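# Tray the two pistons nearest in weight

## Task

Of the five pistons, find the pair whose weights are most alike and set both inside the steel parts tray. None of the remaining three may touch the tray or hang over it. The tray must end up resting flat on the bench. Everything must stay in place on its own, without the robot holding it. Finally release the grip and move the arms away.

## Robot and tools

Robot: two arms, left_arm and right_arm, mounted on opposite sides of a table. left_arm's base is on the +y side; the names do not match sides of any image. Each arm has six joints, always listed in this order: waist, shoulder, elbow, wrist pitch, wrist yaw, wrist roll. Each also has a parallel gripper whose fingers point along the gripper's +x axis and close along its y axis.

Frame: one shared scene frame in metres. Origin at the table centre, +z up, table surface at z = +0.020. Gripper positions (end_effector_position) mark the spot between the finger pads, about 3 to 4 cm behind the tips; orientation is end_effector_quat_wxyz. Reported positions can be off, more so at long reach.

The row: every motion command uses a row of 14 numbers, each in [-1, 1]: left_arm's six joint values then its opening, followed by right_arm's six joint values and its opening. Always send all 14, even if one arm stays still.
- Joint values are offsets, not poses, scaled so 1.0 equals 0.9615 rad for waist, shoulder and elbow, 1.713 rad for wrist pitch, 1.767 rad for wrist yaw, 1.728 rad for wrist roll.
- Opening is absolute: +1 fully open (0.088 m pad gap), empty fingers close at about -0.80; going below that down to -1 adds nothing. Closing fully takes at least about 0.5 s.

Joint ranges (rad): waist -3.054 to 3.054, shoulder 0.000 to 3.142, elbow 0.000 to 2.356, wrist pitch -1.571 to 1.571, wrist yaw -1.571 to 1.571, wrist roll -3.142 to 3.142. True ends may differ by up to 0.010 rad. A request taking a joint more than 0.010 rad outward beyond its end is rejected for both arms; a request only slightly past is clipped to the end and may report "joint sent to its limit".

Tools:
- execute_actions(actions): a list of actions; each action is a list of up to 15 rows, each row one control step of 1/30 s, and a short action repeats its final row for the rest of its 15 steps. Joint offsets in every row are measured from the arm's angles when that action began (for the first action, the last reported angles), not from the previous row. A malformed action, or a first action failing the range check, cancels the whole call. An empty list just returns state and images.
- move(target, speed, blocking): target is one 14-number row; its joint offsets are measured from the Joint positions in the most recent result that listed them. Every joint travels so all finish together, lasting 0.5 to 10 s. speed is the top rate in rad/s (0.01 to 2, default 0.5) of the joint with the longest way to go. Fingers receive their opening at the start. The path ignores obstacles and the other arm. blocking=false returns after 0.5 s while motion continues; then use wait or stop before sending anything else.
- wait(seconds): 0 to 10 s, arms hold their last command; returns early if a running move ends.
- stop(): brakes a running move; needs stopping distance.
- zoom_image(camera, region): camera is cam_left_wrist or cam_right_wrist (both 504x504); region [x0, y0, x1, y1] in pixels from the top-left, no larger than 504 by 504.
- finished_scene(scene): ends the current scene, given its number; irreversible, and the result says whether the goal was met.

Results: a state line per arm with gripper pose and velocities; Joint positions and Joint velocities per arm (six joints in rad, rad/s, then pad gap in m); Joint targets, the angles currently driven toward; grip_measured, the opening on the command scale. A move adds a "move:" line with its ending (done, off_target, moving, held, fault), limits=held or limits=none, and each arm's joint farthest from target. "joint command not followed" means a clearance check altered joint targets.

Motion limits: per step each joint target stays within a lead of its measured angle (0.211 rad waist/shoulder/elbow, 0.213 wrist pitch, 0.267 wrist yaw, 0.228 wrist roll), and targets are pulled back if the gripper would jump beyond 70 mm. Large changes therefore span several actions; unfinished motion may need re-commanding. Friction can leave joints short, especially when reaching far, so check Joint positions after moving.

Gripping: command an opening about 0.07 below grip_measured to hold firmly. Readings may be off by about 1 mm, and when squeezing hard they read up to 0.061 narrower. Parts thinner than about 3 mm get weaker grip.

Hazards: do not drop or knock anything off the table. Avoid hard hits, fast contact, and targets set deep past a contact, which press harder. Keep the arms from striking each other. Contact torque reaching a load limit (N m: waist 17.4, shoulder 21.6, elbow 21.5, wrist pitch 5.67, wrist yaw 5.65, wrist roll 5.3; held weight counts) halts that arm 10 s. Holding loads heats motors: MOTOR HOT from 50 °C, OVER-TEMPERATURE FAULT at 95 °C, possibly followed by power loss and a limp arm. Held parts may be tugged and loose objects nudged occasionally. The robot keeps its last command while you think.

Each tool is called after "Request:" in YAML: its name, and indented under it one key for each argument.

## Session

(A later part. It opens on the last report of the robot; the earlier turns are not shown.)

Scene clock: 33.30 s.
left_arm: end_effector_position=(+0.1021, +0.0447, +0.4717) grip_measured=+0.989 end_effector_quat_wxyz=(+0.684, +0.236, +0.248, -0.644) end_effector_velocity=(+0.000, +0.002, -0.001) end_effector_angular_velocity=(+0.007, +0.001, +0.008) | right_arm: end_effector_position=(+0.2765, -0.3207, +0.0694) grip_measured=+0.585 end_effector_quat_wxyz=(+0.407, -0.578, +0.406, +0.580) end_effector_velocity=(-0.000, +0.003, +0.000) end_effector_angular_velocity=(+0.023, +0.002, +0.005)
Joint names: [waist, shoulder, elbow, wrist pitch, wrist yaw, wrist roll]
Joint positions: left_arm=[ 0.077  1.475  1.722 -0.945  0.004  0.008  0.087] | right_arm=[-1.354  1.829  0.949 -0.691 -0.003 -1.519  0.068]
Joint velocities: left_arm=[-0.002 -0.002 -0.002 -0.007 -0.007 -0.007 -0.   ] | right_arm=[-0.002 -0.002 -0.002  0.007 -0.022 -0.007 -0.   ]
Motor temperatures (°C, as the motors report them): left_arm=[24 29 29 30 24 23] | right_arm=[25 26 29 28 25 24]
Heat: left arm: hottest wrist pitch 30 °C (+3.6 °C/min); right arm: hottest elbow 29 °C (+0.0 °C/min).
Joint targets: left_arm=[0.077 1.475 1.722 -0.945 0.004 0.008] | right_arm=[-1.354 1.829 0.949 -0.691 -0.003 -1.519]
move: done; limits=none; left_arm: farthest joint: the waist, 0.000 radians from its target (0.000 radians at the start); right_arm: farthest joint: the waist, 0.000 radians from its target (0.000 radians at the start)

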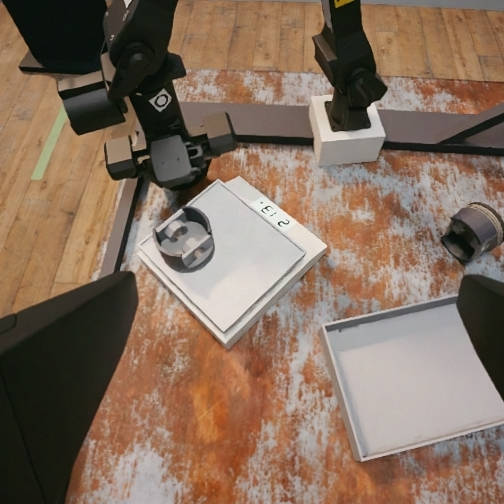

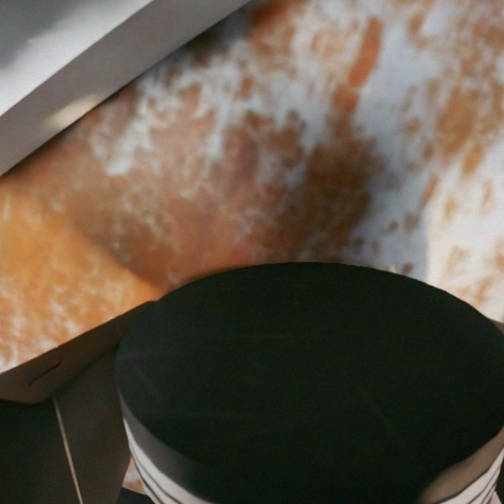

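Request:
move:
  target: [0,0,0,0,0,0,1, 0,-0.207,0.388,-0.322,0,0,0.5]
  speed: 0.6

Request:
move:
  target: [0,0,0,0,0,0,1, 0.813,0.225,0.267,-0.023,0,0.148,0.5]
  speed: 0.7

Scene clock: 36.23 s.
left_arm: end_effector_position=(+0.1021, +0.0447, +0.4717) grip_measured=+0.989 end_effector_quat_wxyz=(+0.684, +0.236, +0.248, -0.644) end_effector_velocity=(-0.004, +0.003, -0.002) end_effector_angular_velocity=(+0.016, +0.011, -0.008) | right_arm: end_effector_position=(+0.2765, -0.3207, +0.2045) grip_measured=+0.585 end_effector_quat_wxyz=(+0.406, -0.577, +0.407, +0.580) end_effector_velocity=(+0.003, -0.002, +0.001) end_effector_angular_velocity=(-0.002, -0.014, +0.000)
Joint names: [waist, shoulder, elbow, wrist pitch, wrist yaw, wrist roll]
Joint positions: left_arm=[ 0.077  1.475  1.722 -0.945  0.004  0.008  0.087] | right_arm=[-1.354  1.644  1.31  -1.24  -0.003 -1.519  0.068]
Joint velocities: left_arm=[-0.007 -0.002  0.002 -0.022  0.007 -0.007 -0.   ] | right_arm=[-0.007 -0.002  0.002  0.007  0.007 -0.007 -0.   ]
Motor temperatures (°C, as the motors report them): left_arm=[24 29 29 31 24 23] | right_arm=[25 26 30 28 25 24]
Heat: left arm: hottest wrist pitch 31 °C (+5.0 °C/min); right arm: hottest elbow 30 °C (+1.7 °C/min).
Joint targets: left_arm=[0.077 1.475 1.722 -0.945 0.004 0.008] | right_arm=[-1.354 1.630 1.322 -1.242 -0.003 -1.519]
move: off_target (right_arm); limits=none; left_arm: farthest joint: the waist, 0.000 radians from its target (0.000 radians at the start); right_arm: farthest joint: the shoulder, 0.014 radians from its target (0.199 radians at the start)

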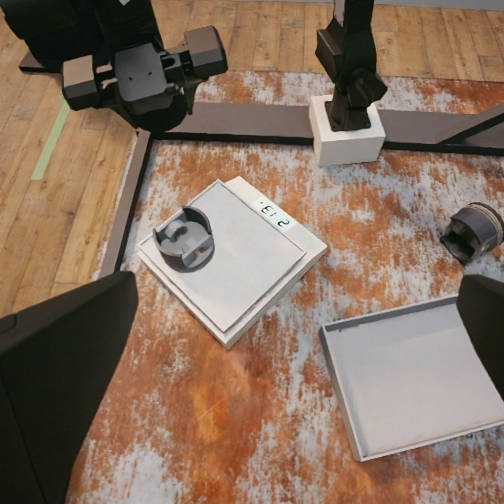

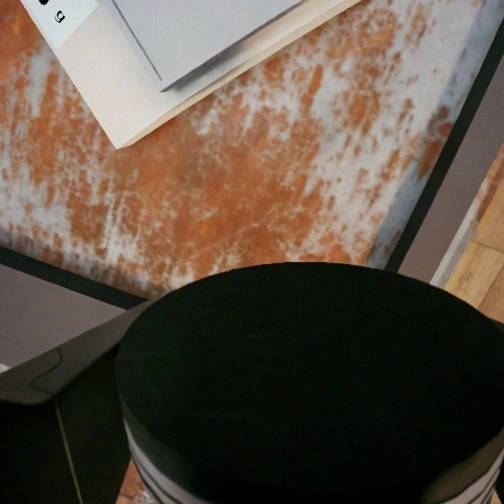

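Scene clock: 37.93 s.
left_arm: end_effector_position=(+0.1021, +0.0447, +0.4717) grip_measured=+0.989 end_effector_quat_wxyz=(+0.684, +0.236, +0.248, -0.644) end_effector_velocity=(-0.002, -0.001, +0.001) end_effector_angular_velocity=(-0.008, +0.010, -0.003) | right_arm: end_effector_position=(+0.1417, -0.1157, +0.2049) grip_measured=+0.585 end_effector_quat_wxyz=(+0.242, -0.663, +0.243, +0.665) end_effector_velocity=(-0.004, -0.004, +0.000) end_effector_angular_velocity=(-0.012, +0.029, +0.005)
Joint names: [waist, shoulder, elbow, wrist pitch, wrist yaw, wrist roll]
Joint positions: left_arm=[ 0.077  1.475  1.722 -0.945  0.004  0.008  0.087] | right_arm=[-0.577  1.849  1.554 -1.277 -0.003 -1.266  0.068]
Joint velocities: left_arm=[-0.002 -0.002 -0.002  0.007  0.007 -0.007 -0.   ] | right_arm=[-0.002 -0.002 -0.002 -0.022 -0.022 -0.007 -0.   ]
Motor temperatures (°C, as the motors report them): left_arm=[24 29 29 31 24 23] | right_arm=[25 26 30 28 25 24]
Heat: left arm: hottest wrist pitch 31 °C (+4.7 °C/min); right arm: hottest elbow 30 °C (+1.6 °C/min).
Joint targets: left_arm=[0.077 1.475 1.722 -0.945 0.004 0.008] | right_arm=[-0.573 1.860 1.566 -1.279 -0.003 -1.263]
move: off_target (right_arm); limits=none; left_arm: farthest joint: the waist, 0.000 radians from its target (0.000 radians at the start); right_arm: farthest joint: the elbow, 0.013 radians from its target (0.257 radians at the start)

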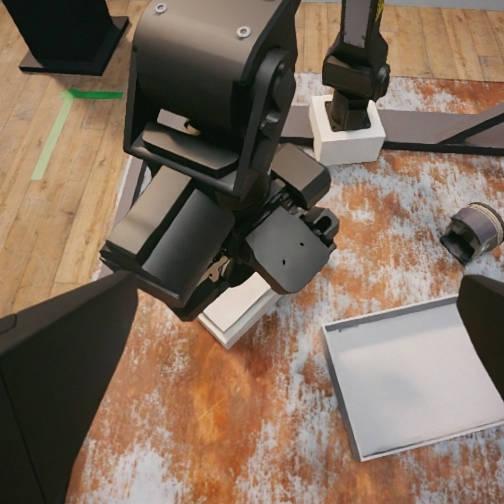

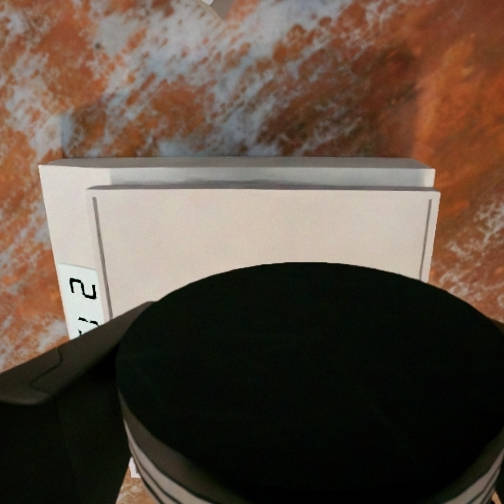

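Request:
move:
  target: [0,0,0,0,0,0,1, -0.017,0.061,-0.228,0.153,0,-0.007,0.5]
  speed: 0.25

Scene clock: 40.17 s.
left_arm: end_effector_position=(+0.1021, +0.0447, +0.4717) grip_measured=+0.989 end_effector_quat_wxyz=(+0.684, +0.236, +0.248, -0.644) end_effector_velocity=(+0.002, +0.001, -0.005) end_effector_angular_velocity=(+0.018, -0.007, +0.019) | right_arm: end_effector_position=(+0.1457, -0.1174, +0.1364) grip_measured=+0.585 end_effector_quat_wxyz=(+0.243, -0.663, +0.244, +0.665) end_effector_velocity=(-0.000, -0.000, -0.001) end_effector_angular_velocity=(+0.005, +0.006, -0.010)
Joint names: [waist, shoulder, elbow, wrist pitch, wrist yaw, wrist roll]
Joint positions: left_arm=[ 0.077  1.475  1.722 -0.945  0.004  0.008  0.087] | right_arm=[-0.59   1.898  1.341 -1.016 -0.003 -1.276  0.068]
Joint velocities: left_arm=[-0.002  0.002 -0.007 -0.007 -0.022 -0.007 -0.   ] | right_arm=[-0.002 -0.002 -0.007  0.007 -0.007  0.007 -0.   ]
Motor temperatures (°C, as the motors report them): left_arm=[24 30 29 31 24 23] | right_arm=[25 27 30 28 25 24]
Heat: left arm: hottest wrist pitch 31 °C (+4.5 °C/min); right arm: hottest elbow 30 °C (+1.5 °C/min).
Joint targets: left_arm=[0.077 1.475 1.722 -0.945 0.004 0.008] | right_arm=[-0.593 1.908 1.335 -1.015 -0.003 -1.279]
move: done; limits=none; left_arm: farthest joint: the waist, 0.000 radians from its target (0.000 radians at the start); right_arm: farthest joint: the shoulder, 0.010 radians from its target (0.058 radians at the start)

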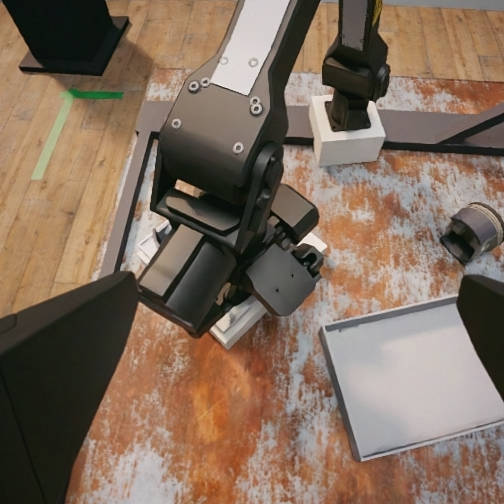

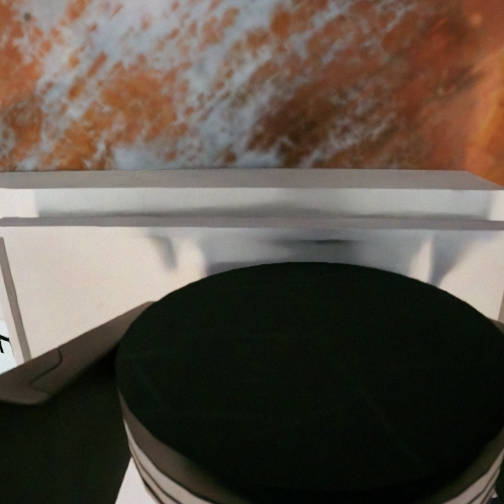

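Request:
move:
  target: [0,0,0,0,0,0,1, 0,0.018,-0.014,0.008,0,0,0.5]
  speed: 0.05

Scene clock: 41.53 s.
left_arm: end_effector_position=(+0.1021, +0.0447, +0.4717) grip_measured=+0.989 end_effector_quat_wxyz=(+0.684, +0.236, +0.248, -0.644) end_effector_velocity=(+0.000, -0.000, -0.001) end_effector_angular_velocity=(-0.002, +0.001, +0.008) | right_arm: end_effector_position=(+0.1475, -0.1175, +0.1337) grip_measured=+0.585 end_effector_quat_wxyz=(+0.245, -0.665, +0.243, +0.662) end_effector_velocity=(+0.000, -0.004, -0.003) end_effector_angular_velocity=(-0.019, +0.000, +0.020)
Joint names: [waist, shoulder, elbow, wrist pitch, wrist yaw, wrist roll]
Joint positions: left_arm=[ 0.077  1.475  1.722 -0.945  0.004  0.008  0.087] | right_arm=[-0.592  1.9    1.332 -1.001  0.003 -1.276  0.068]
Joint velocities: left_arm=[-0.002 -0.002 -0.007  0.007 -0.007 -0.007 -0.   ] | right_arm=[-0.002  0.002 -0.007 -0.007  0.007 -0.022 -0.   ]
Motor temperatures (°C, as the motors report them): left_arm=[24 30 29 31 24 23] | right_arm=[25 27 30 28 25 24]
Heat: left arm: hottest wrist pitch 31 °C (+4.3 °C/min); right arm: hottest elbow 30 °C (+1.4 °C/min).
Joint targets: left_arm=[0.077 1.475 1.722 -0.945 0.004 0.008] | right_arm=[-0.590 1.915 1.327 -1.003 -0.003 -1.276]
move: off_target (right_arm); limits=none; left_arm: farthest joint: the waist, 0.000 radians from its target (0.000 radians at the start); right_arm: farthest joint: the shoulder, 0.016 radians from its target (0.018 radians at the start)

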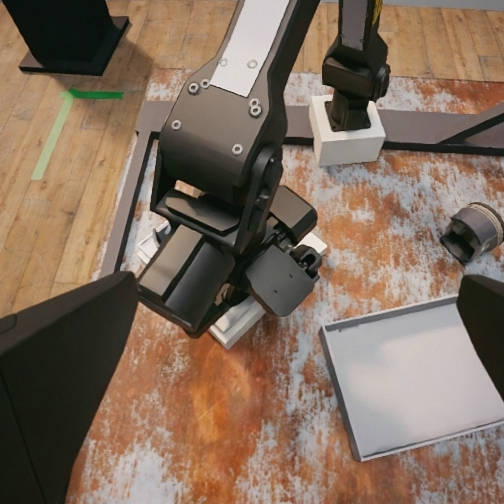

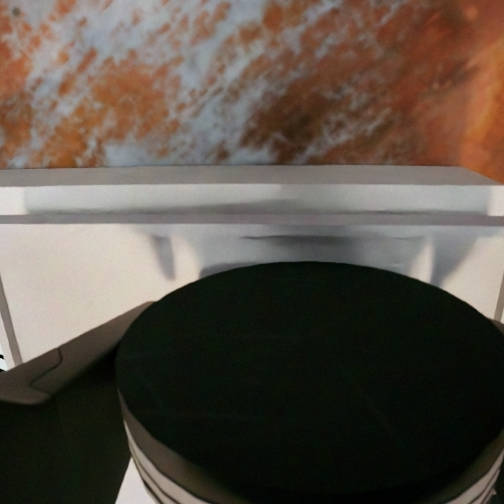

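Request:
move:
  target: [0,0,0,0,0,0,1, 0,0,0,0,0,0,1]

Request:
move:
  target: [0,0,0,0,0,0,1, 0,-0.063,0.245,-0.162,0,0,1]
  speed: 0.5

Scene clock: 42.63 s.
left_arm: end_effector_position=(+0.1021, +0.0447, +0.4717) grip_measured=+0.989 end_effector_quat_wxyz=(+0.684, +0.236, +0.248, -0.644) end_effector_velocity=(-0.000, +0.003, +0.000) end_effector_angular_velocity=(+0.002, +0.012, +0.017) | right_arm: end_effector_position=(+0.1475, -0.1175, +0.1337) grip_measured=+1.000 end_effector_quat_wxyz=(+0.245, -0.665, +0.243, +0.662) end_effector_velocity=(+0.000, +0.001, +0.000) end_effector_angular_velocity=(+0.010, +0.004, -0.010)
Joint names: [waist, shoulder, elbow, wrist pitch, wrist yaw, wrist roll]
Joint positions: left_arm=[ 0.077  1.475  1.722 -0.945  0.004  0.008  0.087] | right_arm=[-0.592  1.9    1.332 -1.001  0.003 -1.276  0.088]
Joint velocities: left_arm=[-0.002 -0.007 -0.002 -0.007 -0.007 -0.022  0.   ] | right_arm=[-0.002 -0.002 -0.002  0.007 -0.007  0.007  0.   ]
Motor temperatures (°C, as the motors report them): left_arm=[24 30 29 31 24 23] | right_arm=[25 27 30 28 25 24]
Heat: left arm: hottest wrist pitch 31 °C (+4.2 °C/min); right arm: hottest elbow 30 °C (+1.4 °C/min).
Joint targets: left_arm=[0.077 1.475 1.722 -0.945 0.004 0.008] | right_arm=[-0.592 1.900 1.332 -1.001 0.003 -1.276]
move: done; limits=none; left_arm: farthest joint: the waist, 0.000 radians from its target (0.000 radians at the start); right_arm: farthest joint: the waist, 0.000 radians from its target (0.000 radians at the start)

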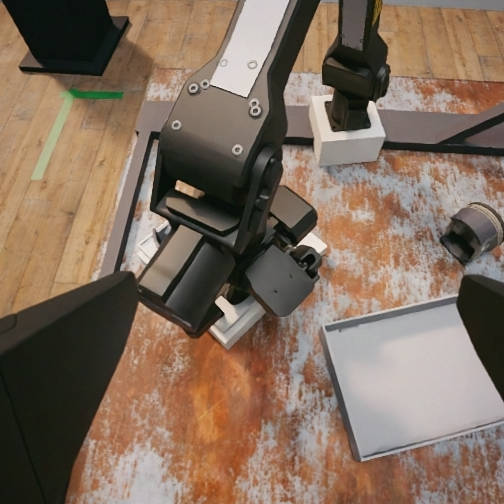

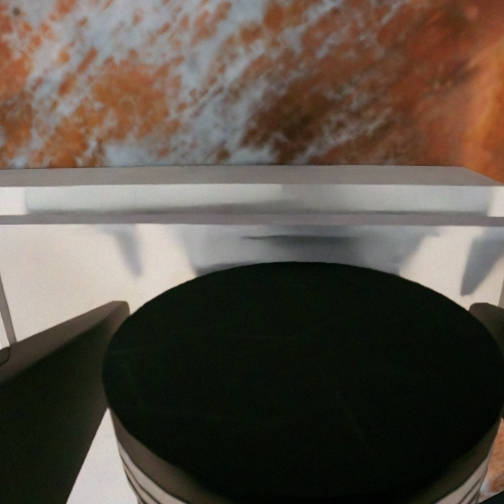

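Scene clock: 43.80 s.
left_arm: end_effector_position=(+0.1021, +0.0447, +0.4717) grip_measured=+0.989 end_effector_quat_wxyz=(+0.684, +0.236, +0.248, -0.644) end_effector_velocity=(+0.000, -0.000, +0.001) end_effector_angular_velocity=(-0.007, -0.011, -0.002) | right_arm: end_effector_position=(+0.1479, -0.1167, +0.2067) grip_measured=+1.000 end_effector_quat_wxyz=(+0.246, -0.665, +0.242, +0.662) end_effector_velocity=(-0.001, -0.002, +0.000) end_effector_angular_velocity=(-0.004, +0.010, +0.005)
Joint names: [waist, shoulder, elbow, wrist pitch, wrist yaw, wrist roll]
Joint positions: left_arm=[ 0.077  1.475  1.722 -0.945  0.004  0.008  0.087] | right_arm=[-0.592  1.848  1.56  -1.276  0.003 -1.276  0.088]
Joint velocities: left_arm=[-0.002 -0.002 -0.002  0.007 -0.007  0.007 -0.   ] | right_arm=[-0.002 -0.002 -0.002 -0.007 -0.007 -0.007  0.   ]
Motor temperatures (°C, as the motors report them): left_arm=[24 30 29 31 24 23] | right_arm=[25 27 30 28 25 24]
Heat: left arm: hottest wrist pitch 31 °C (+4.1 °C/min); right arm: hottest elbow 30 °C (+1.4 °C/min).
Joint targets: left_arm=[0.077 1.475 1.722 -0.945 0.004 0.008] | right_arm=[-0.592 1.839 1.568 -1.279 0.003 -1.276]
move: done; limits=none; left_arm: farthest joint: the waist, 0.000 radians from its target (0.000 radians at the start); right_arm: farthest joint: the shoulder, 0.009 radians from its target (0.060 radians at the start)

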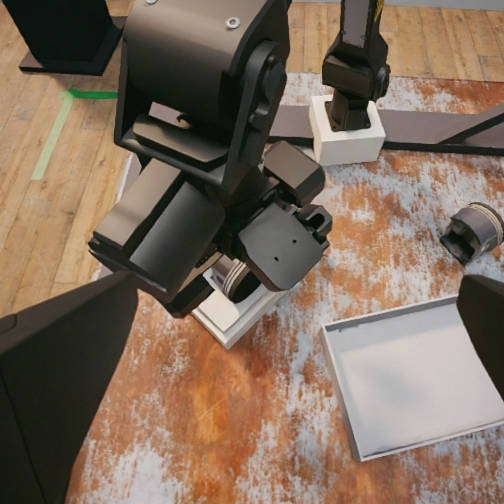

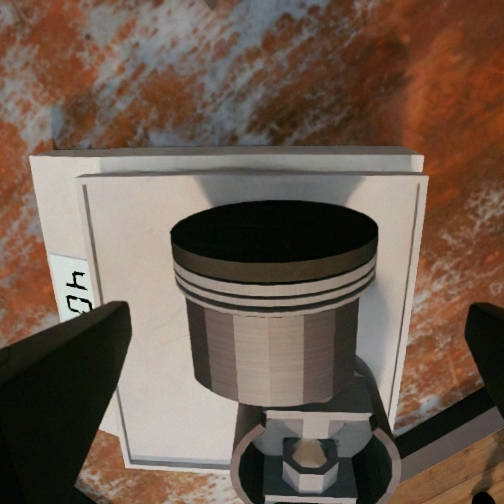

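Request:
move:
  target: [0,0,0,0,0,0,1, -0.009,-0.04,-0.049,0.002,0,0,0.0]
  speed: 0.3

Scene clock: 46.77 s.
left_arm: end_effector_position=(+0.1021, +0.0447, +0.4717) grip_measured=+0.989 end_effector_quat_wxyz=(+0.684, +0.236, +0.248, -0.644) end_effector_velocity=(-0.000, -0.000, +0.001) end_effector_angular_velocity=(-0.008, +0.010, +0.002) | right_arm: end_effector_position=(+0.1459, -0.1254, +0.2056) grip_measured=+0.003 end_effector_quat_wxyz=(+0.245, -0.664, +0.247, +0.662) end_effector_velocity=(-0.003, -0.006, -0.001) end_effector_angular_velocity=(-0.022, +0.018, +0.005)
Joint names: [waist, shoulder, elbow, wrist pitch, wrist yaw, wrist roll]
Joint positions: left_arm=[ 0.077  1.475  1.722 -0.945  0.004  0.008  0.087] | right_arm=[-0.597  1.823  1.523 -1.275  0.003 -1.276  0.039]
Joint velocities: left_arm=[ 0.002 -0.002 -0.002  0.007  0.007 -0.007 -0.   ] | right_arm=[-0.002 -0.002 -0.007 -0.022 -0.007 -0.007 -0.   ]
Motor temperatures (°C, as the motors report them): left_arm=[24 30 29 32 24 23] | right_arm=[25 28 30 28 25 24]
Heat: left arm: hottest wrist pitch 32 °C (+5.1 °C/min); right arm: hottest elbow 30 °C (+1.3 °C/min).
Joint targets: left_arm=[0.077 1.475 1.722 -0.945 0.004 0.008] | right_arm=[-0.601 1.810 1.513 -1.273 0.003 -1.276]
move: off_target (right_arm); limits=none; left_arm: farthest joint: the waist, 0.000 radians from its target (0.000 radians at the start); right_arm: farthest joint: the shoulder, 0.013 radians from its target (0.039 radians at the start)

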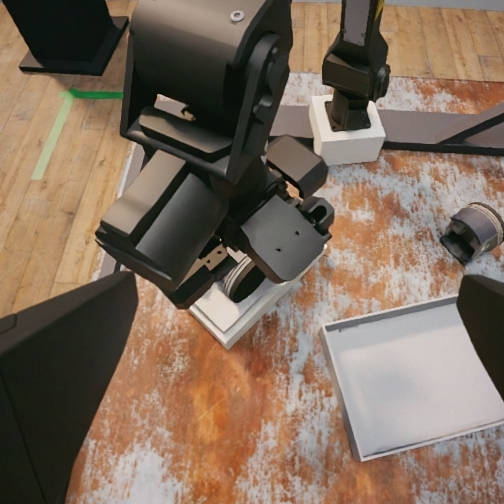

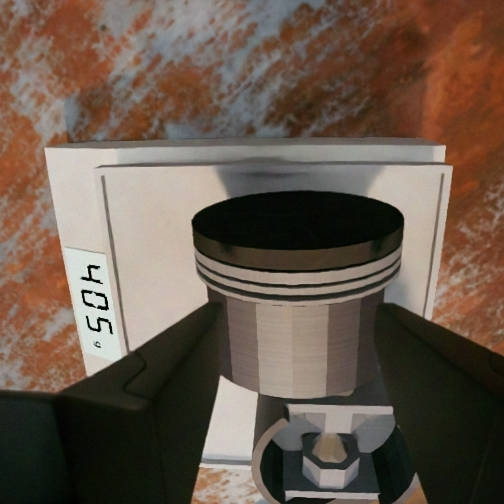

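Request:
move:
  target: [-0.3,0,0,-0.03,-0.14,0,1, 0,0,0,0,0,0,1]
  speed: 0.8

Request:
move:
  target: [-0.3,0,0,-0.03,-0.14,0,1, 0,0.062,-0.243,0.164,0,0,1]
  speed: 0.35

Request:
move:
  target: [0,0,0,0,0,0,1, 0,0,0,0,0,0,0.5]

Scene clock: 49.17 s.
left_arm: end_effector_position=(+0.0309, +0.0551, +0.4666) grip_measured=+0.989 end_effector_quat_wxyz=(+0.665, +0.312, +0.190, -0.652) end_effector_velocity=(+0.001, +0.002, -0.001) end_effector_angular_velocity=(+0.003, -0.011, +0.014) | right_arm: end_effector_position=(+0.1459, -0.1254, +0.2056) grip_measured=+1.000 end_effector_quat_wxyz=(+0.245, -0.664, +0.247, +0.662) end_effector_velocity=(-0.001, -0.002, +0.000) end_effector_angular_velocity=(-0.004, +0.010, +0.005)
Joint names: [waist, shoulder, elbow, wrist pitch, wrist yaw, wrist roll]
Joint positions: left_arm=[-0.208  1.475  1.722 -0.994 -0.24   0.008  0.087] | right_arm=[-0.597  1.823  1.523 -1.275  0.003 -1.276  0.088]
Joint velocities: left_arm=[-0.007 -0.002 -0.002 -0.007 -0.022 -0.007 -0.   ] | right_arm=[-0.002 -0.002 -0.002 -0.007 -0.007 -0.007  0.   ]
Motor temperatures (°C, as the motors report them): left_arm=[24 30 29 32 24 23] | right_arm=[25 28 30 28 25 24]
Heat: left arm: hottest wrist pitch 32 °C (+4.9 °C/min); right arm: hottest elbow 30 °C (+1.2 °C/min).
Joint targets: left_arm=[-0.212 1.475 1.722 -0.997 -0.244 0.008] | right_arm=[-0.597 1.823 1.523 -1.275 0.003 -1.276]
move: done; limits=none; left_arm: farthest joint: the waist, 0.003 radians from its target (0.288 radians at the start); right_arm: farthest joint: the waist, 0.000 radians from its target (0.000 radians at the start)

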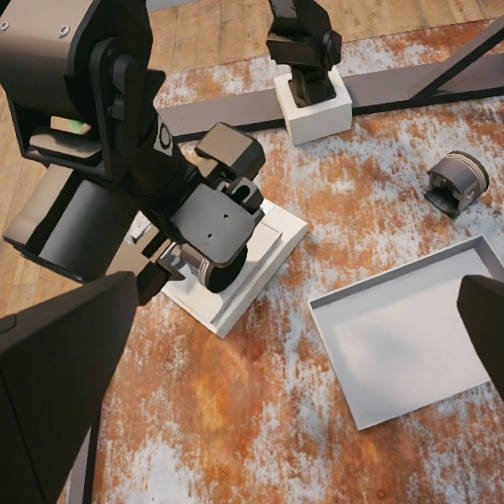

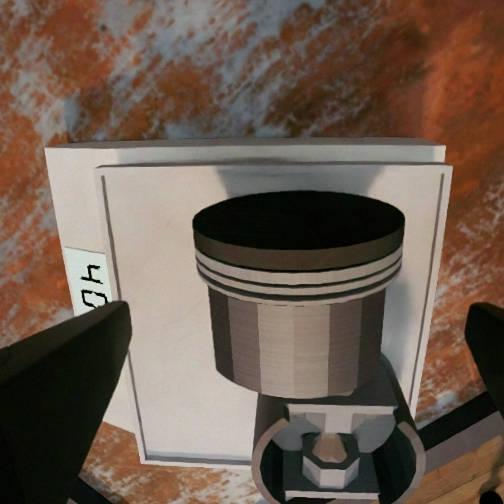

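Scene clock: 50.53 s.
left_arm: end_effector_position=(-0.0343, +0.0810, +0.4684) grip_measured=+0.989 end_effector_quat_wxyz=(+0.644, +0.373, +0.109, -0.658) end_effector_velocity=(+0.000, -0.000, +0.004) end_effector_angular_velocity=(-0.019, -0.002, +0.013) | right_arm: end_effector_position=(+0.1461, -0.1250, +0.1358) grip_measured=+1.000 end_effector_quat_wxyz=(+0.248, -0.664, +0.244, +0.662) end_effector_velocity=(-0.001, -0.006, +0.000) end_effector_angular_velocity=(-0.017, +0.016, +0.000)
Joint names: [waist, shoulder, elbow, wrist pitch, wrist yaw, wrist roll]
Joint positions: left_arm=[-0.493  1.475  1.722 -1.043 -0.484  0.008  0.087] | right_arm=[-0.597  1.868  1.299 -0.996  0.003 -1.276  0.088]
Joint velocities: left_arm=[-0.007 -0.002  0.002  0.007 -0.022 -0.007 -0.   ] | right_arm=[-0.007 -0.002 -0.002 -0.022 -0.007 -0.007  0.   ]
Motor temperatures (°C, as the motors report them): left_arm=[24 30 30 32 24 23] | right_arm=[25 28 30 28 25 24]
Heat: left arm: hottest wrist pitch 32 °C (+4.7 °C/min); right arm: hottest elbow 30 °C (+1.2 °C/min).
Joint targets: left_arm=[-0.497 1.475 1.722 -1.046 -0.488 0.008] | right_arm=[-0.597 1.882 1.289 -0.994 0.003 -1.276]
move: off_target (right_arm); limits=none; left_arm: farthest joint: the waist, 0.003 radians from its target (0.288 radians at the start); right_arm: farthest joint: the shoulder, 0.015 radians from its target (0.060 radians at the start)

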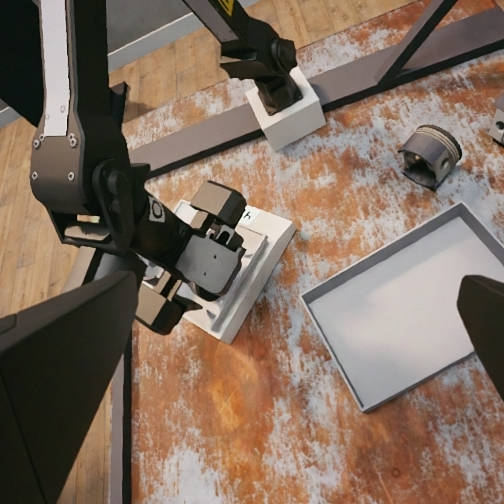

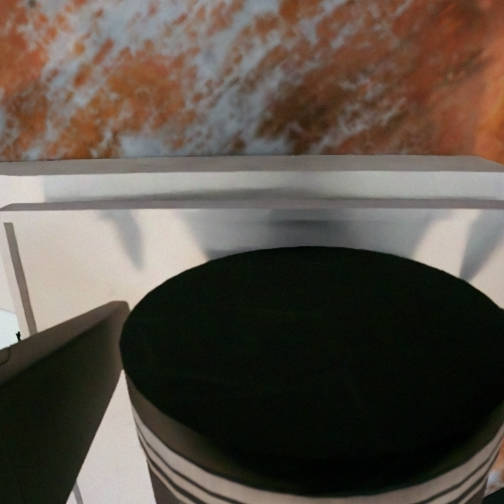

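Scene clock: 51.03 s.
left_arm: end_effector_position=(-0.0345, +0.0810, +0.4684) grip_measured=+0.989 end_effector_quat_wxyz=(+0.644, +0.374, +0.109, -0.659) end_effector_velocity=(-0.002, -0.001, -0.000) end_effector_angular_velocity=(-0.005, +0.002, +0.002) | right_arm: end_effector_position=(+0.1461, -0.1249, +0.1358) grip_measured=+0.590 end_effector_quat_wxyz=(+0.248, -0.664, +0.244, +0.662) end_effector_velocity=(-0.006, -0.001, -0.001) end_effector_angular_velocity=(+0.004, +0.038, -0.010)
Joint names: [waist, shoulder, elbow, wrist pitch, wrist yaw, wrist roll]
Joint positions: left_arm=[-0.494  1.475  1.722 -1.043 -0.484  0.008  0.087] | right_arm=[-0.597  1.868  1.299 -0.995  0.003 -1.276  0.068]
Joint velocities: left_arm=[-0.007  0.002 -0.002  0.007 -0.007 -0.007  0.   ] | right_arm=[-0.002 -0.002 -0.007 -0.007 -0.037  0.007 -0.   ]
Motor temperatures (°C, as the motors report them): left_arm=[24 30 30 32 24 23] | right_arm=[25 28 30 28 25 24]
Heat: left arm: hottest wrist pitch 32 °C (+4.7 °C/min); right arm: hottest elbow 30 °C (+1.2 °C/min).
Joint targets: left_arm=[-0.494 1.475 1.722 -1.043 -0.484 0.008] | right_arm=[-0.597 1.868 1.299 -0.996 0.003 -1.276]
move: done; limits=none; left_arm: farthest joint: the waist, 0.001 radians from its target (0.000 radians at the start); right_arm: farthest joint: the wrist pitch, 0.001 radians from its target (0.000 radians at the start)

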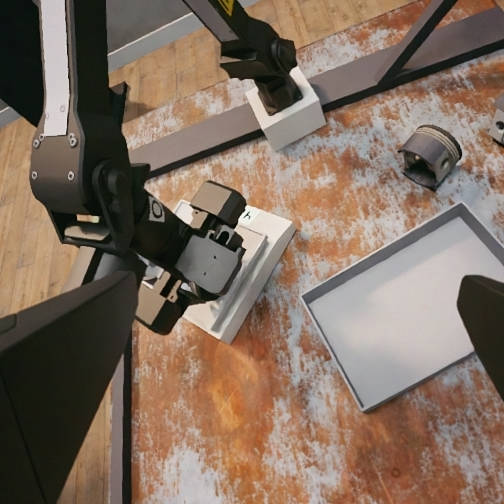

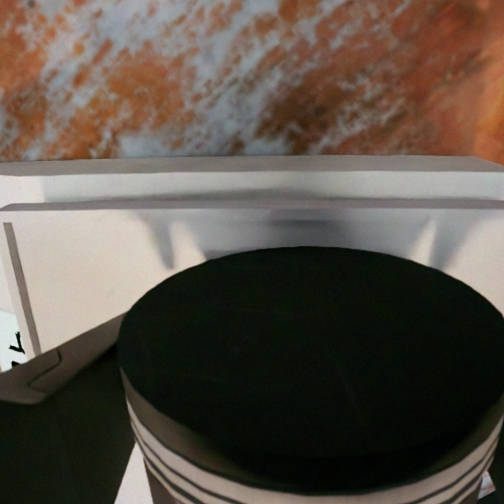

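Request:
move:
  target: [0,0,0,0,0,0,1, 0,-0.038,0.085,-0.059,0,0,0.5]
  speed: 0.4

Request:
move:
  target: [-0.2,0,0,0,-0.08,0,1, 0.711,-0.588,-0.622,0.024,0,0,0.5]
  speed: 0.8

Scene clock: 52.87 s.
left_arm: end_effector_position=(-0.0345, +0.0810, +0.4684) grip_measured=+0.989 end_effector_quat_wxyz=(+0.644, +0.374, +0.109, -0.659) end_effector_velocity=(+0.002, +0.000, -0.002) end_effector_angular_velocity=(+0.001, -0.003, +0.027) | right_arm: end_effector_position=(+0.1460, -0.1253, +0.1591) grip_measured=+0.590 end_effector_quat_wxyz=(+0.245, -0.664, +0.247, +0.662) end_effector_velocity=(-0.002, -0.005, +0.000) end_effector_angular_velocity=(-0.017, +0.016, -0.010)
Joint names: [waist, shoulder, elbow, wrist pitch, wrist yaw, wrist roll]
Joint positions: left_arm=[-0.494  1.475  1.722 -1.043 -0.484  0.008  0.087] | right_arm=[-0.597  1.848  1.369 -1.093  0.003 -1.276  0.068]
Joint velocities: left_arm=[-0.002  0.002 -0.002 -0.007 -0.022 -0.022 -0.   ] | right_arm=[-0.002 -0.002 -0.002 -0.022 -0.007  0.007  0.   ]
Motor temperatures (°C, as the motors report them): left_arm=[24 30 30 32 24 23] | right_arm=[25 29 30 28 25 24]
Heat: left arm: hottest wrist pitch 32 °C (+4.5 °C/min); right arm: hottest elbow 30 °C (+1.1 °C/min).
Joint targets: left_arm=[-0.494 1.475 1.722 -1.043 -0.484 0.008] | right_arm=[-0.597 1.832 1.380 -1.096 0.003 -1.276]
move: off_target (right_arm); limits=none; left_arm: farthest joint: the waist, 0.000 radians from its target (0.000 radians at the start); right_arm: farthest joint: the shoulder, 0.017 radians from its target (0.036 radians at the start)

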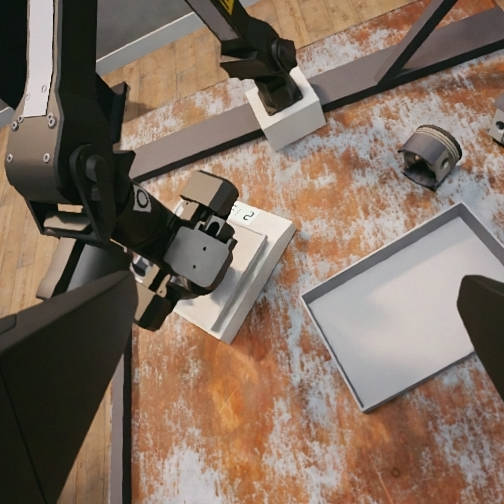

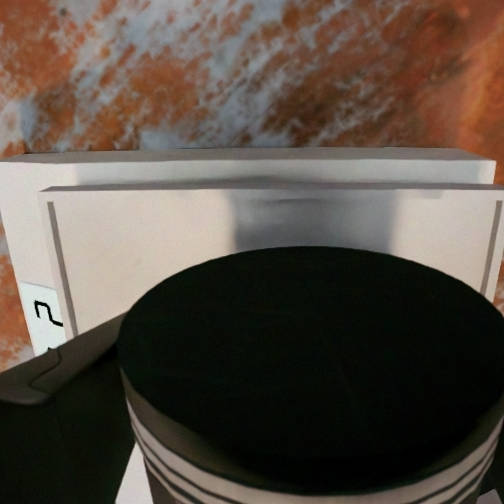

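Scene clock: 54.43 s.
left_arm: end_effector_position=(-0.0793, +0.1027, +0.4762) grip_measured=+0.989 end_effector_quat_wxyz=(+0.627, +0.387, +0.047, -0.674) end_effector_velocity=(-0.004, +0.001, -0.001) end_effector_angular_velocity=(+0.001, +0.012, -0.008) | right_arm: end_effector_position=(-0.0399, -0.2494, +0.1500) grip_measured=+0.590 end_effector_quat_wxyz=(+0.011, -0.708, +0.010, +0.706) end_effector_velocity=(-0.002, -0.003, -0.001) end_effector_angular_velocity=(-0.018, +0.018, +0.005)
Joint names: [waist, shoulder, elbow, wrist pitch, wrist yaw, wrist roll]
Joint positions: left_arm=[-0.682  1.475  1.722 -1.043 -0.622  0.008  0.087] | right_arm=[ 0.083  1.294  0.777 -1.054  0.002 -1.276  0.068]
Joint velocities: left_arm=[-0.007 -0.002 -0.007  0.007  0.007 -0.007 -0.   ] | right_arm=[-0.002  0.002 -0.002 -0.007 -0.022 -0.007  0.   ]
Motor temperatures (°C, as the motors report them): left_arm=[24 30 30 32 24 23] | right_arm=[25 29 30 28 25 24]
Heat: left arm: hottest wrist pitch 32 °C (+4.4 °C/min); right arm: hottest elbow 30 °C (+1.1 °C/min).
Joint targets: left_arm=[-0.686 1.475 1.722 -1.043 -0.625 0.008] | right_arm=[0.087 1.283 0.771 -1.052 0.003 -1.276]
move: off_target (right_arm); limits=none; left_arm: farthest joint: the waist, 0.004 radians from its target (0.193 radians at the start); right_arm: farthest joint: the shoulder, 0.011 radians from its target (0.565 radians at the start)

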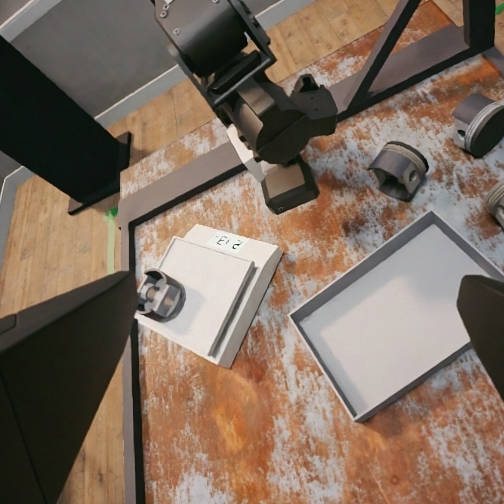

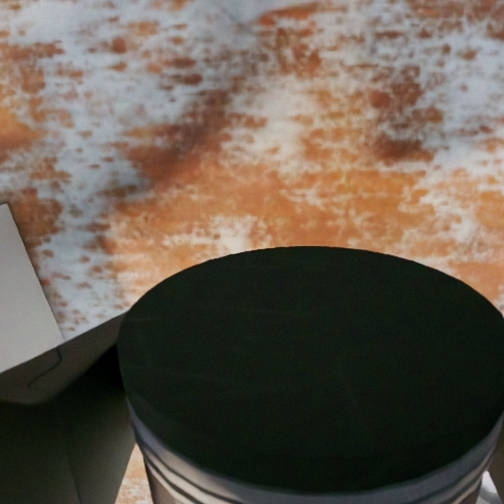

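Request:
move:
  target: [0,0,0,0,0,0,1, 0,0.185,-0.233,0.226,0,0,0.5]
  speed: 0.35

Scene clock: 56.33 s.
left_arm: end_effector_position=(-0.0793, +0.1027, +0.4762) grip_measured=+0.989 end_effector_quat_wxyz=(+0.627, +0.387, +0.047, -0.674) end_effector_velocity=(-0.000, -0.000, +0.001) end_effector_angular_velocity=(-0.008, -0.005, -0.002) | right_arm: end_effector_position=(-0.0396, -0.2504, +0.0716) grip_measured=+0.590 end_effector_quat_wxyz=(+0.010, -0.708, +0.012, +0.706) end_effector_velocity=(-0.002, -0.005, -0.001) end_effector_angular_velocity=(-0.018, +0.018, +0.005)
Joint names: [waist, shoulder, elbow, wrist pitch, wrist yaw, wrist roll]
Joint positions: left_arm=[-0.682  1.475  1.722 -1.043 -0.622  0.008  0.087] | right_arm=[ 0.083  1.464  0.559 -0.669  0.002 -1.276  0.068]
Joint velocities: left_arm=[-0.002 -0.002 -0.002  0.007 -0.007  0.007 -0.   ] | right_arm=[-0.002 -0.002 -0.007 -0.007 -0.022 -0.007 -0.   ]
Motor temperatures (°C, as the motors report them): left_arm=[24 30 30 32 24 23] | right_arm=[25 29 30 28 25 24]
Heat: left arm: hottest wrist pitch 32 °C (+4.3 °C/min); right arm: hottest elbow 30 °C (+1.1 °C/min).
Joint targets: left_arm=[-0.682 1.475 1.722 -1.043 -0.622 0.008] | right_arm=[0.083 1.472 0.553 -0.667 0.002 -1.276]
move: done; limits=none; left_arm: farthest joint: the waist, 0.000 radians from its target (0.000 radians at the start); right_arm: farthest joint: the shoulder, 0.008 radians from its target (0.178 radians at the start)

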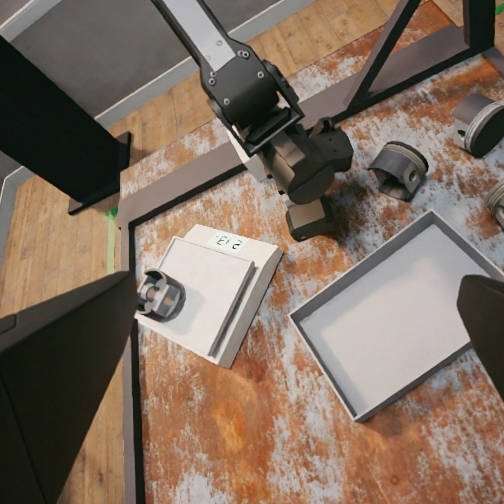

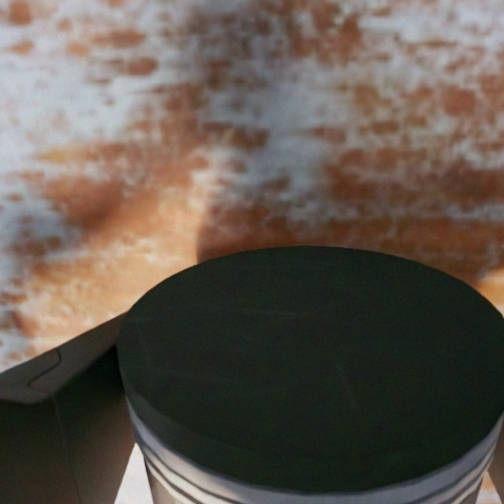

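Request:
move:
  target: [0,0,0,0,0,0,1, 0,0,0,0,0,0,1]

Request:
move:
  target: [0,0,0,0,0,0,1, 0,-0.17,0.21,-0.2,0,0,1]
  speed: 0.6

Request:
move:
  target: [0,0,0,0,0,0,1, 0.5,0.245,0.41,-0.098,0,-0.26,1]
  speed: 0.8

Scene clock: 57.67 s.
left_arm: end_effector_position=(-0.0793, +0.1027, +0.4762) grip_measured=+0.989 end_effector_quat_wxyz=(+0.627, +0.387, +0.047, -0.674) end_effector_velocity=(+0.001, +0.001, -0.001) end_effector_angular_velocity=(+0.003, -0.015, -0.002) | right_arm: end_effector_position=(-0.0396, -0.2503, +0.0716) grip_measured=+1.000 end_effector_quat_wxyz=(+0.010, -0.708, +0.012, +0.706) end_effector_velocity=(-0.001, -0.001, +0.001) end_effector_angular_velocity=(-0.004, +0.006, +0.005)
Joint names: [waist, shoulder, elbow, wrist pitch, wrist yaw, wrist roll]
Joint positions: left_arm=[-0.682  1.475  1.722 -1.043 -0.622  0.008  0.087] | right_arm=[ 0.083  1.464  0.559 -0.668  0.002 -1.276  0.088]
Joint velocities: left_arm=[-0.002 -0.002 -0.002 -0.007 -0.007  0.007  0.   ] | right_arm=[-0.002 -0.002  0.002 -0.007 -0.007 -0.007  0.   ]
Motor temperatures (°C, as the motors report them): left_arm=[24 30 30 32 24 23] | right_arm=[25 29 30 28 25 24]
Heat: left arm: hottest wrist pitch 32 °C (+4.2 °C/min); right arm: hottest elbow 30 °C (+1.0 °C/min).
Joint targets: left_arm=[-0.682 1.475 1.722 -1.043 -0.622 0.008] | right_arm=[0.083 1.464 0.559 -0.669 0.002 -1.276]
move: done; limits=none; left_arm: farthest joint: the waist, 0.000 radians from its target (0.000 radians at the start); right_arm: farthest joint: the wrist pitch, 0.001 radians from its target (0.001 radians at the start)

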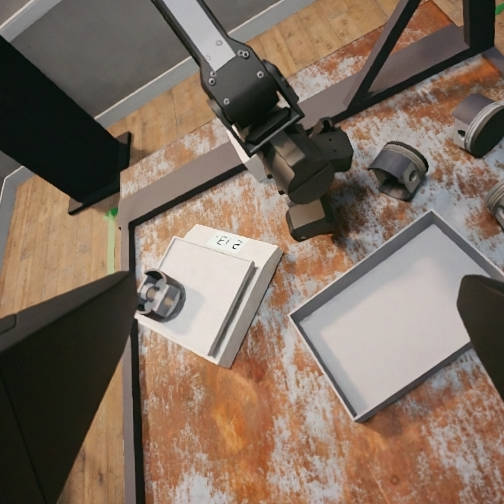

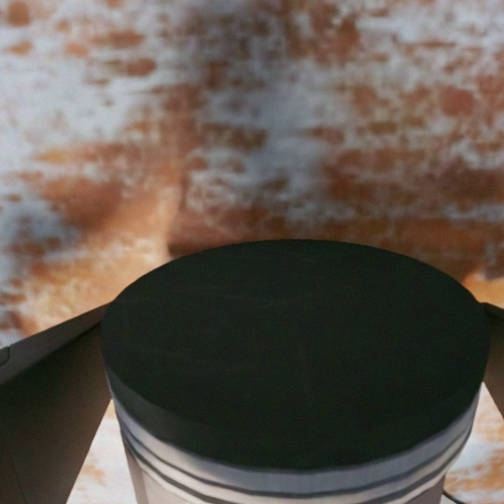

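Scene clock: 58.90 s.
left_arm: end_effector_position=(-0.0793, +0.1027, +0.4762) grip_measured=+0.989 end_effector_quat_wxyz=(+0.627, +0.387, +0.047, -0.674) end_effector_velocity=(+0.001, +0.001, -0.001) end_effector_angular_velocity=(+0.002, -0.003, +0.007) | right_arm: end_effector_position=(-0.0405, -0.2471, +0.1416) grip_measured=+1.000 end_effector_quat_wxyz=(+0.013, -0.707, +0.008, +0.707) end_effector_velocity=(-0.006, -0.001, -0.001) end_effector_angular_velocity=(-0.007, +0.036, +0.010)
Joint names: [waist, shoulder, elbow, wrist pitch, wrist yaw, wrist roll]
Joint positions: left_arm=[-0.682  1.475  1.722 -1.043 -0.622  0.008  0.087] | right_arm=[ 0.083  1.309  0.753 -1.008  0.002 -1.276  0.088]
Joint velocities: left_arm=[-0.002 -0.002 -0.002 -0.007 -0.007 -0.007  0.   ] | right_arm=[ 0.002  0.002 -0.002  0.007 -0.037 -0.007  0.   ]
Motor temperatures (°C, as the motors report them): left_arm=[24 30 30 32 24 23] | right_arm=[25 28 30 28 25 24]
Heat: left arm: hottest wrist pitch 32 °C (+4.1 °C/min); right arm: hottest elbow 30 °C (+1.0 °C/min).
Joint targets: left_arm=[-0.682 1.475 1.722 -1.043 -0.622 0.008] | right_arm=[0.083 1.301 0.761 -1.011 0.002 -1.276]
move: done; limits=none; left_arm: farthest joint: the waist, 0.000 radians from its target (0.000 radians at the start); right_arm: farthest joint: the shoulder, 0.008 radians from its target (0.164 radians at the start)

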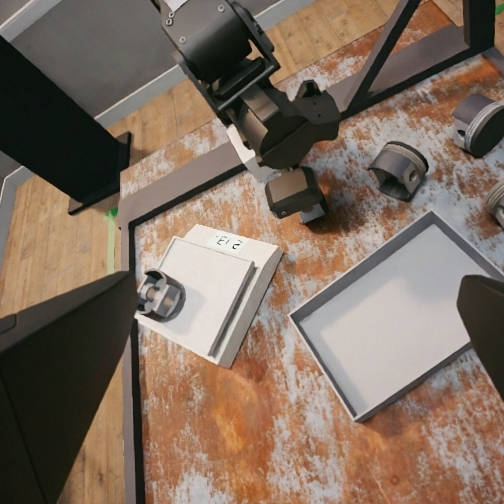

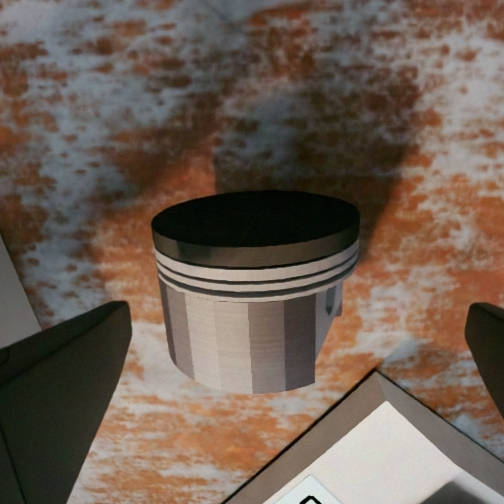

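Scene clock: 60.20 s.
left_arm: end_effector_position=(-0.0793, +0.1027, +0.4762) grip_measured=+0.989 end_effector_quat_wxyz=(+0.627, +0.387, +0.047, -0.674) end_effector_velocity=(-0.001, +0.002, +0.000) end_effector_angular_velocity=(+0.003, +0.020, +0.005) | right_arm: end_effector_position=(-0.1657, -0.2414, +0.1905) grip_measured=+1.000 end_effector_quat_wxyz=(+0.303, +0.638, +0.307, -0.638) end_effector_velocity=(+0.001, -0.000, +0.001) end_effector_angular_velocity=(+0.003, -0.007, +0.010)
Joint names: [waist, shoulder, elbow, wrist pitch, wrist yaw, wrist roll]
Joint positions: left_arm=[-0.682  1.475  1.722 -1.043 -0.622  0.008  0.087] | right_arm=[ 0.56   1.532  1.14  -1.174  0.002 -1.722  0.088]
Joint velocities: left_arm=[-0.002 -0.002  0.002 -0.007  0.007 -0.022 -0.   ] | right_arm=[ 0.002 -0.002  0.002 -0.007  0.007 -0.007  0.   ]
Motor temperatures (°C, as the motors report them): left_arm=[24 30 30 32 24 23] | right_arm=[25 28 31 28 25 24]
Heat: left arm: hottest wrist pitch 32 °C (+4.1 °C/min); right arm: hottest elbow 31 °C (+2.0 °C/min).
Joint targets: left_arm=[-0.682 1.475 1.722 -1.043 -0.622 0.008] | right_arm=[0.564 1.544 1.147 -1.176 0.002 -1.725]
move: off_target (right_arm); limits=none; left_arm: farthest joint: the waist, 0.000 radians from its target (0.000 radians at the start); right_arm: farthest joint: the shoulder, 0.013 radians from its target (0.236 radians at the start)

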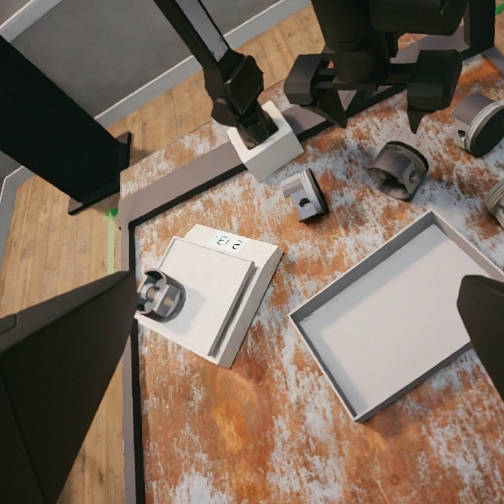

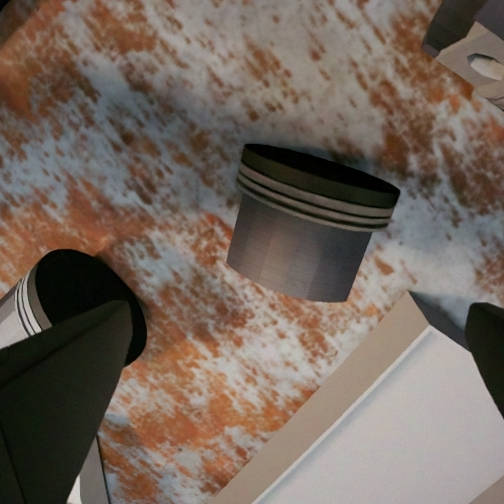

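Request:
move:
  target: [0,0,0,0,0,0,1, 0.041,0.103,-0.133,0.119,0,0.182,1]
  speed: 0.6

Scene clock: 62.20 s.
left_arm: end_effector_position=(-0.0793, +0.1027, +0.4762) grip_measured=+0.989 end_effector_quat_wxyz=(+0.627, +0.387, +0.047, -0.674) end_effector_velocity=(-0.000, +0.002, +0.001) end_effector_angular_velocity=(+0.000, -0.023, -0.015) | right_arm: end_effector_position=(-0.1788, -0.2413, +0.1404) grip_measured=+1.000 end_effector_quat_wxyz=(+0.214, +0.674, +0.215, -0.673) end_effector_velocity=(+0.001, -0.004, -0.001) end_effector_angular_velocity=(-0.014, -0.003, +0.010)
Joint names: [waist, shoulder, elbow, wrist pitch, wrist yaw, wrist roll]
Joint positions: left_arm=[-0.682  1.475  1.722 -1.043 -0.622  0.008  0.087] | right_arm=[ 0.595  1.618  1.021 -0.972  0.002 -1.41   0.088]
Joint velocities: left_arm=[-0.007 -0.002  0.002 -0.007 -0.007  0.022  0.   ] | right_arm=[ 0.002 -0.002 -0.007 -0.007 -0.007 -0.007  0.   ]
Motor temperatures (°C, as the motors report them): left_arm=[24 30 30 32 24 23] | right_arm=[25 28 31 28 25 24]
Heat: left arm: hottest wrist pitch 32 °C (+4.1 °C/min); right arm: hottest elbow 31 °C (+2.0 °C/min).
Joint targets: left_arm=[-0.682 1.475 1.722 -1.043 -0.622 0.008] | right_arm=[0.599 1.631 1.012 -0.970 0.002 -1.407]
move: off_target (right_arm); limits=none; left_arm: farthest joint: the waist, 0.000 radians from its target (0.000 radians at the start); right_arm: farthest joint: the shoulder, 0.013 radians from its target (0.099 radians at the start)

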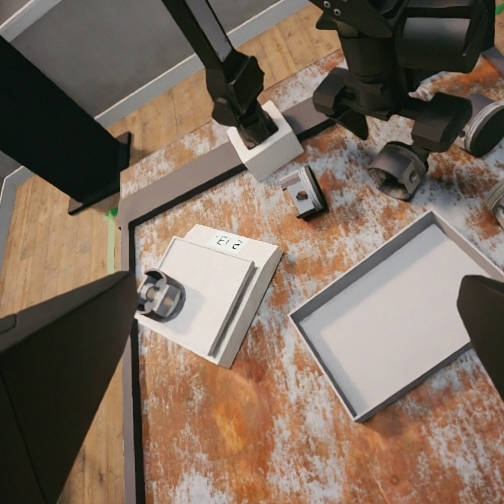

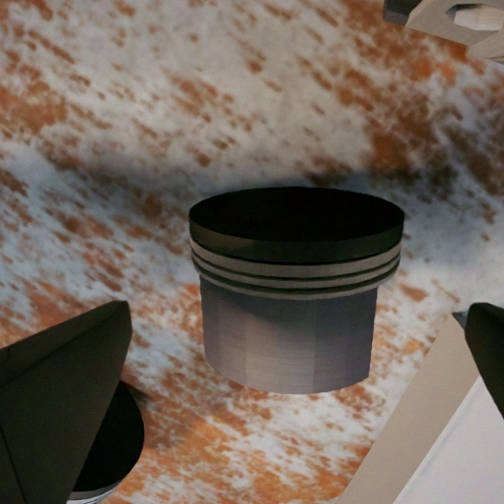

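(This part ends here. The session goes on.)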